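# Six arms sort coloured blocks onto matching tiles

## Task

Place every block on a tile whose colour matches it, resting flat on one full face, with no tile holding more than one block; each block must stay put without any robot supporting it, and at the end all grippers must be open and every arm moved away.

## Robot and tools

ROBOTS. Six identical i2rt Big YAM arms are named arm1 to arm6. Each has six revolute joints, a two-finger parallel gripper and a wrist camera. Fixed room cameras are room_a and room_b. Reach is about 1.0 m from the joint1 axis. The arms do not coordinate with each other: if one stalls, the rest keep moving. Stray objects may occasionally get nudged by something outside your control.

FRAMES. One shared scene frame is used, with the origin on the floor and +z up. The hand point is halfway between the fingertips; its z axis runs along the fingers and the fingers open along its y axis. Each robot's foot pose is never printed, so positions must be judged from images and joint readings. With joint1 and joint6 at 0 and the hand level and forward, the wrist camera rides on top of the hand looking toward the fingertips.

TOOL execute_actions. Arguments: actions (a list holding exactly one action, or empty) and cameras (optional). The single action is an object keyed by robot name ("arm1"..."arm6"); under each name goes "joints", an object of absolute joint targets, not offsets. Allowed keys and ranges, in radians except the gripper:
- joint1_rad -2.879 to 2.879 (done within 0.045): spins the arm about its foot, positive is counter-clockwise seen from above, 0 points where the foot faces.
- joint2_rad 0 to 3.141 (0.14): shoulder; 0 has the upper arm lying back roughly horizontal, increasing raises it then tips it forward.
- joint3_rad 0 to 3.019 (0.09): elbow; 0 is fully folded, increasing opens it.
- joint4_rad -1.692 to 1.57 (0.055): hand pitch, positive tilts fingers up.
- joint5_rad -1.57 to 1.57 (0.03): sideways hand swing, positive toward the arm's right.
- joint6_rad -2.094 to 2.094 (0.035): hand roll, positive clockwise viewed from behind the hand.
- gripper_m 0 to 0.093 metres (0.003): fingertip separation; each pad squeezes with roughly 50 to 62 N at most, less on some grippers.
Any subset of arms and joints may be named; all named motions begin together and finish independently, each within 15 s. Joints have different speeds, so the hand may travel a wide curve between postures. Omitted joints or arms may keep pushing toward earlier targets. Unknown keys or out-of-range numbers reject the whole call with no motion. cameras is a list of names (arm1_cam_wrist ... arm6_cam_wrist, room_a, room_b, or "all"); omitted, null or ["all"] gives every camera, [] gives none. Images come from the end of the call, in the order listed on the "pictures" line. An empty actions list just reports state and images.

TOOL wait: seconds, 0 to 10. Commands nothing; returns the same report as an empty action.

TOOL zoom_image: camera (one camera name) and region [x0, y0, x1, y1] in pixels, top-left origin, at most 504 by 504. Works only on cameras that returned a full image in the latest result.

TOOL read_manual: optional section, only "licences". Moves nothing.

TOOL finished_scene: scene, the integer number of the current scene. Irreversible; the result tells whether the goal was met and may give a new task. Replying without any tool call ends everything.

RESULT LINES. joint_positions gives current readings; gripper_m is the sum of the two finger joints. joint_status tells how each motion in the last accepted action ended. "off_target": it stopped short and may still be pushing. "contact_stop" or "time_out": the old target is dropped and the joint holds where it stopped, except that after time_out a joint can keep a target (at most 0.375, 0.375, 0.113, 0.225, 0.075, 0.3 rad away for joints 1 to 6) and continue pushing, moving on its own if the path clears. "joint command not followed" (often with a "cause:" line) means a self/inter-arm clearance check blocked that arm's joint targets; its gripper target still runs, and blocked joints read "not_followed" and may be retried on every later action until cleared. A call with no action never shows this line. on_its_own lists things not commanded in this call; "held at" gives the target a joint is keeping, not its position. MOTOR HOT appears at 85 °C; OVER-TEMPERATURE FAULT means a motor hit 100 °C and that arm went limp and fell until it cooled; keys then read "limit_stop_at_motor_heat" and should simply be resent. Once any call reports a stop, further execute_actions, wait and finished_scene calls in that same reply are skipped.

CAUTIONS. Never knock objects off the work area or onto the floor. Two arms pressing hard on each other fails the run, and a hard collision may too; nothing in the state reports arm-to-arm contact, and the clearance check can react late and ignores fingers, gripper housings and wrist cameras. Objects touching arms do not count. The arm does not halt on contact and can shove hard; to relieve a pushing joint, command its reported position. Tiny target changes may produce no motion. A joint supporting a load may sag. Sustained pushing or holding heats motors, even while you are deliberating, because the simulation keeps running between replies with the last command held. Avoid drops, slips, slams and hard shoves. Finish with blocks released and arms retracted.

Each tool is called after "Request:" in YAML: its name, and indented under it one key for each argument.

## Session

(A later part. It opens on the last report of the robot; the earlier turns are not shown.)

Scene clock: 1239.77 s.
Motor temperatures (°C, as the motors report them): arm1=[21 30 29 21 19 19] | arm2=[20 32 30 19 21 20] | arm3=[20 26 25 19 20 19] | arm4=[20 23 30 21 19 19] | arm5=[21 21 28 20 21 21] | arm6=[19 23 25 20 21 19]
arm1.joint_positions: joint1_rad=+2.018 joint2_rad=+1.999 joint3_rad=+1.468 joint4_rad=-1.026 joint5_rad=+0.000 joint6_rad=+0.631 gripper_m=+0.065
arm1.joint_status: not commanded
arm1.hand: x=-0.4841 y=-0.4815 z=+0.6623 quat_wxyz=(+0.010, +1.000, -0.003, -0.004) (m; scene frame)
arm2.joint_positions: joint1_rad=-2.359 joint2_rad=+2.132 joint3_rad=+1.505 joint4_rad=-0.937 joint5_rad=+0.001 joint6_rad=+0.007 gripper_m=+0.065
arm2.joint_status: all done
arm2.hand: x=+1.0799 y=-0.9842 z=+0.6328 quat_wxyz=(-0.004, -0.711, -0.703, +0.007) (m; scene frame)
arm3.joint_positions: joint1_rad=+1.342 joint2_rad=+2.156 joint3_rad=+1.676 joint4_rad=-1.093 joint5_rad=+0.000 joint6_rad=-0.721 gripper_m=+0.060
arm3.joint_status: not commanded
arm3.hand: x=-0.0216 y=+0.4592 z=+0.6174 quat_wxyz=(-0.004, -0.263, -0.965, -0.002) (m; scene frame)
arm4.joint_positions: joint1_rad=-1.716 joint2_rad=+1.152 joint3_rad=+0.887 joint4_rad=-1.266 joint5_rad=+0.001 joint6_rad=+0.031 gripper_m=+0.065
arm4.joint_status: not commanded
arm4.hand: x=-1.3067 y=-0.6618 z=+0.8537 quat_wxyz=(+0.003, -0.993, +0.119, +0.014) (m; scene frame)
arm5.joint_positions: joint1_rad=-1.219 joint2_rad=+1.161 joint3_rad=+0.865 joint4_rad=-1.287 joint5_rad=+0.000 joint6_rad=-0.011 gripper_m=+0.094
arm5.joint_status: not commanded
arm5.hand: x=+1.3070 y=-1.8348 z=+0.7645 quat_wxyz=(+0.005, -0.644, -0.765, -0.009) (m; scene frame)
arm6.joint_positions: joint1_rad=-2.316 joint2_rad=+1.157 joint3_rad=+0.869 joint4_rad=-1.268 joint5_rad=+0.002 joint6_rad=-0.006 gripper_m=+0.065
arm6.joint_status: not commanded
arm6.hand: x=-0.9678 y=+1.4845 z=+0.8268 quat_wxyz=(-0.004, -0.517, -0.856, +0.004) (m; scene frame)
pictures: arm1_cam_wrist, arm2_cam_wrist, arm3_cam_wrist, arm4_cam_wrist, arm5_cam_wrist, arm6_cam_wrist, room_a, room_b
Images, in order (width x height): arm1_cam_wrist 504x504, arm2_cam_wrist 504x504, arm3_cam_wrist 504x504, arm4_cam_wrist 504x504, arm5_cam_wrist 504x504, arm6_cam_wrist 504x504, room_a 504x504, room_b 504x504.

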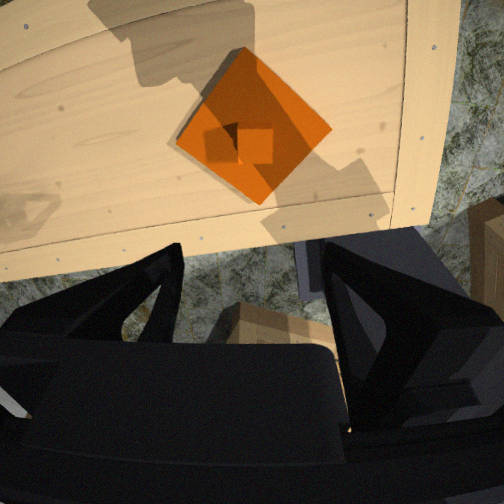

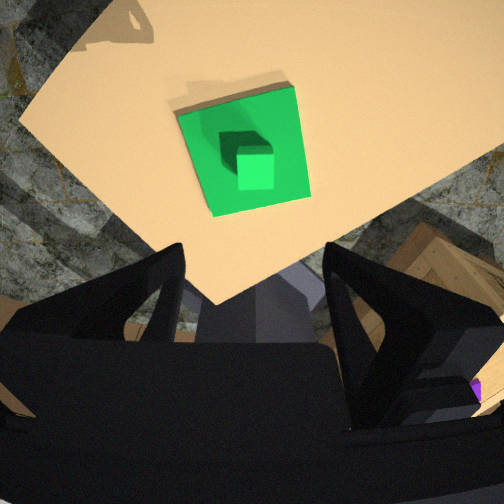

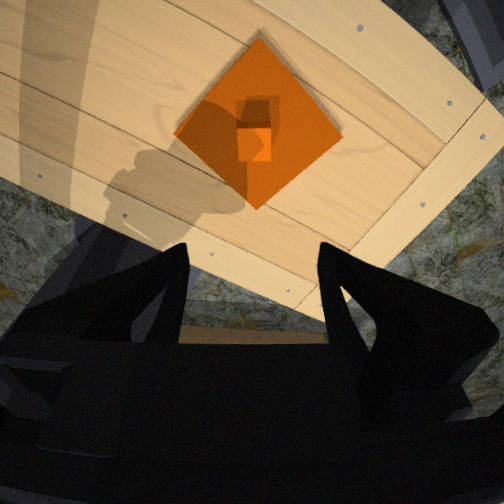

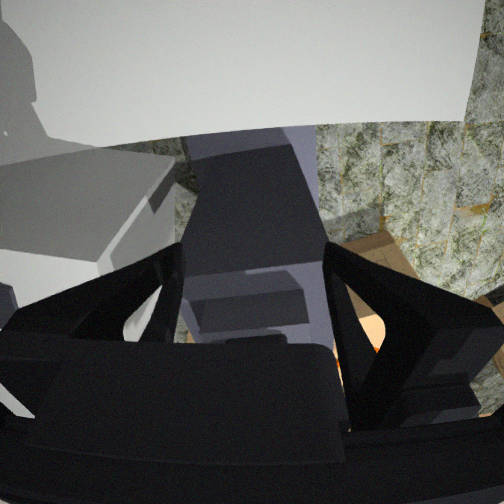

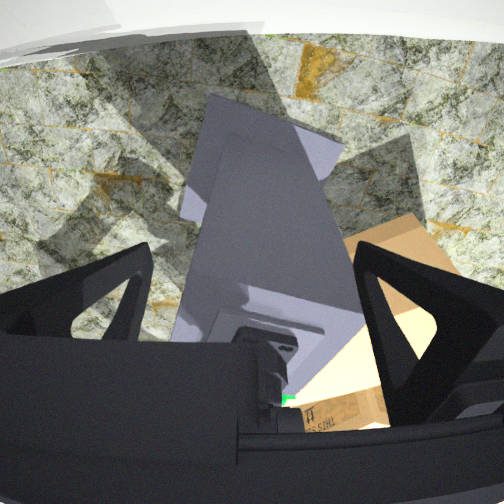

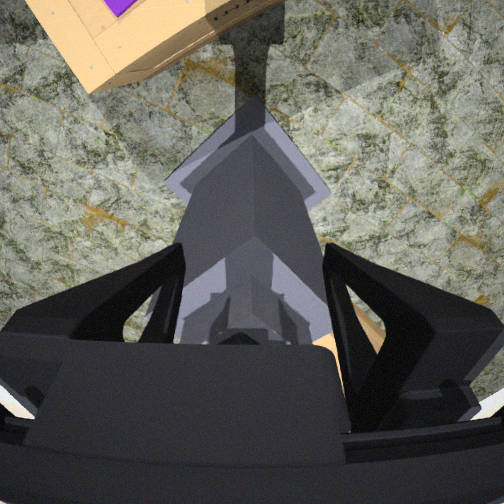

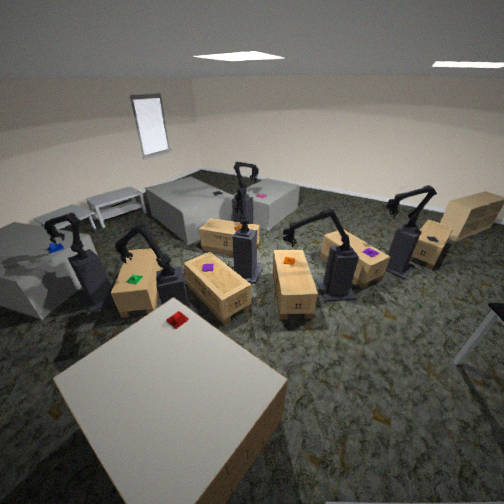

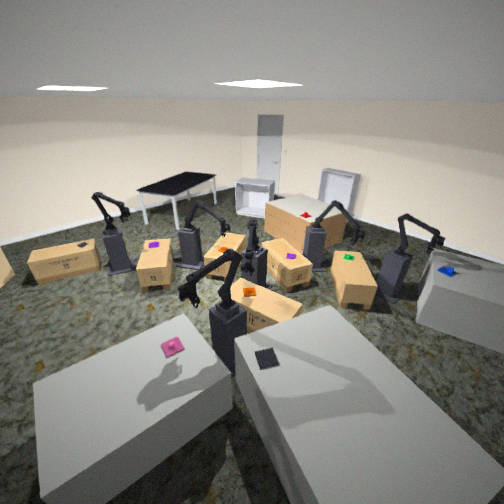

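Request:
zoom_image:
  camera: "room_b"
  region: [400, 230, 500, 310]

Request:
zoom_image:
  camera: "room_a"
  region: [320, 210, 470, 300]

Request:
zoom_image:
  camera: "room_a"
  region: [130, 240, 260, 345]

Request:
zoom_image:
  camera: "room_b"
  region: [130, 310, 300, 400]

Region (400, 230, 500, 310) of room_b's 504x504 image, scaled by 5.040, with more detail than that image has; it fills the top 403 rows of this view, and the rest is white.

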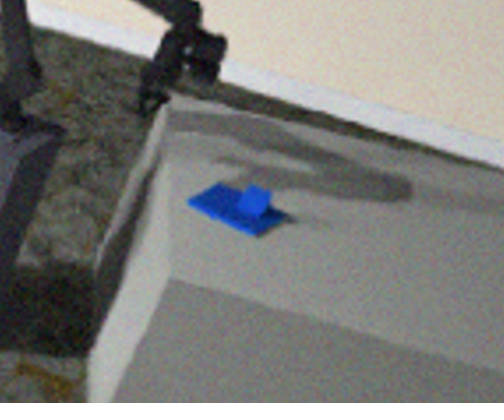

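Region (320, 210, 470, 300) of room_a's 504x504 image, scaled by 3.360, with more detail than that image has; it fills the top 302 rows of this view, and the rest is white.

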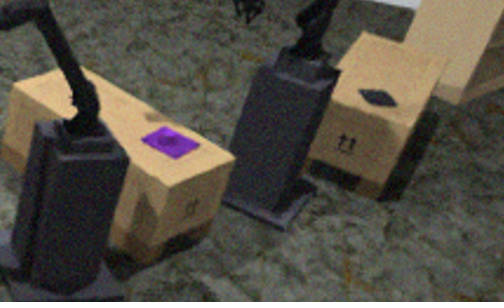

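Region (130, 240, 260, 345) of room_a's 504x504 image, scaled by 3.877, with more detail than that image has; it fills the top 407 rows of this view, and the rest is white.

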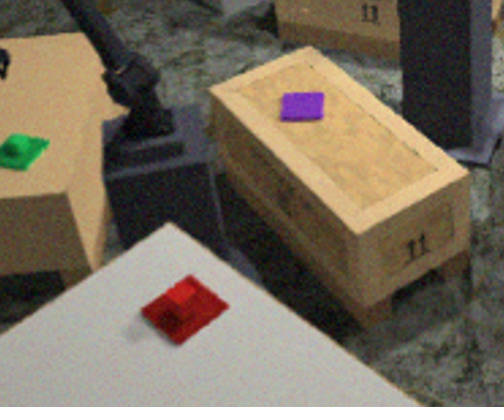

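Region (130, 310, 300, 400) of room_b's 504x504 image, scaled by 2.965, with more detail than that image has; it fills the top 267 rows of this view, and the rest is white.

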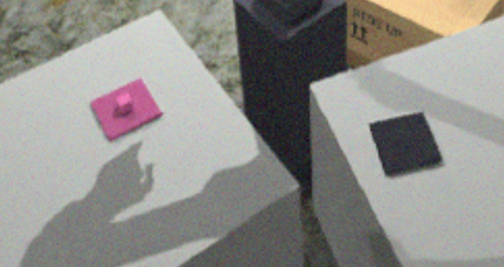

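Request:
zoom_image:
  camera: "room_a"
  region: [10, 210, 110, 290]

Region (10, 210, 110, 290) of room_a's 504x504 image, scaled by 5.040, with more detail than that image has; it fills the top 403 rows of this view, and the rest is white.

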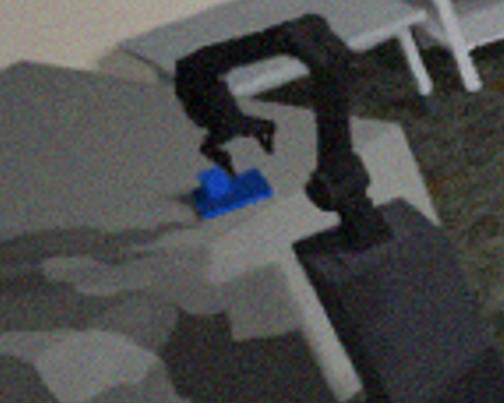

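Request:
execute_actions:
  actions:
    - {"arm5": {"joints": {"joint2_rad": 1.85, "joint3_rad": 1.70, "joint4_rad": -1.42}}}
  cameras: ["arm5_cam_wrist"]

Scene clock: 1250.43 s.
Motor temperatures (°C, as the motors report them): arm1=[21 30 30 21 19 19] | arm2=[20 31 31 19 21 20] | arm3=[20 26 25 19 20 19] | arm4=[20 23 30 21 19 19] | arm5=[21 21 28 20 21 21] | arm6=[19 23 25 20 21 19]
arm1.joint_positions: joint1_rad=+2.018 joint2_rad=+1.999 joint3_rad=+1.468 joint4_rad=-1.026 joint5_rad=+0.000 joint6_rad=+0.631 gripper_m=+0.065
arm1.joint_status: not commanded
arm1.hand: x=-0.4841 y=-0.4815 z=+0.6623 quat_wxyz=(+0.010, +1.000, -0.003, -0.004) (m; scene frame)
arm2.joint_positions: joint1_rad=-2.359 joint2_rad=+2.132 joint3_rad=+1.505 joint4_rad=-0.937 joint5_rad=+0.001 joint6_rad=+0.007 gripper_m=+0.065
arm2.joint_status: not commanded
arm2.hand: x=+1.0799 y=-0.9842 z=+0.6328 quat_wxyz=(-0.004, -0.711, -0.703, +0.007) (m; scene frame)
arm3.joint_positions: joint1_rad=+1.342 joint2_rad=+2.156 joint3_rad=+1.676 joint4_rad=-1.093 joint5_rad=+0.000 joint6_rad=-0.721 gripper_m=+0.060
arm3.joint_status: not commanded
arm3.hand: x=-0.0216 y=+0.4592 z=+0.6174 quat_wxyz=(-0.004, -0.263, -0.965, -0.002) (m; scene frame)
arm4.joint_positions: joint1_rad=-1.716 joint2_rad=+1.152 joint3_rad=+0.887 joint4_rad=-1.266 joint5_rad=+0.001 joint6_rad=+0.031 gripper_m=+0.065
arm4.joint_status: not commanded
arm4.hand: x=-1.3067 y=-0.6618 z=+0.8537 quat_wxyz=(+0.003, -0.993, +0.119, +0.014) (m; scene frame)
arm5.joint_positions: joint1_rad=-1.219 joint2_rad=+1.865 joint3_rad=+1.651 joint4_rad=-1.410 joint5_rad=+0.000 joint6_rad=-0.011 gripper_m=+0.094
arm5.joint_status: all done
arm5.hand: x=+1.3490 y=-2.0930 z=+0.7616 quat_wxyz=(+0.020, -0.643, -0.765, -0.022) (m; scene frame)
arm6.joint_positions: joint1_rad=-2.316 joint2_rad=+1.157 joint3_rad=+0.869 joint4_rad=-1.268 joint5_rad=+0.002 joint6_rad=-0.006 gripper_m=+0.065
arm6.joint_status: not commanded
arm6.hand: x=-0.9678 y=+1.4845 z=+0.8268 quat_wxyz=(-0.004, -0.517, -0.856, +0.004) (m; scene frame)
pictures: arm5_cam_wrist
Images, in order (width x height): arm5_cam_wrist 504x504.

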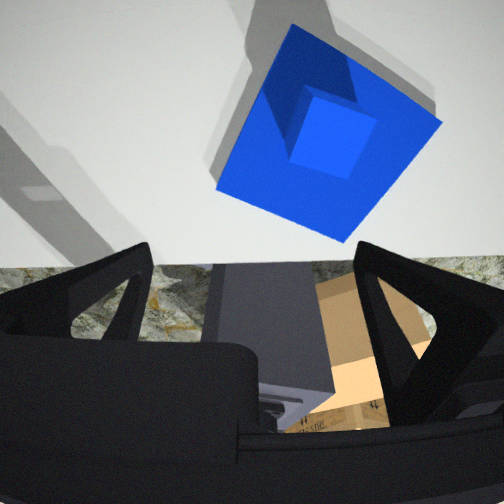

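Blue block is well inside its tile. Scene 1 is complete.

Request:
finished_scene:
  scene: 1

The scene is finished: the task was done.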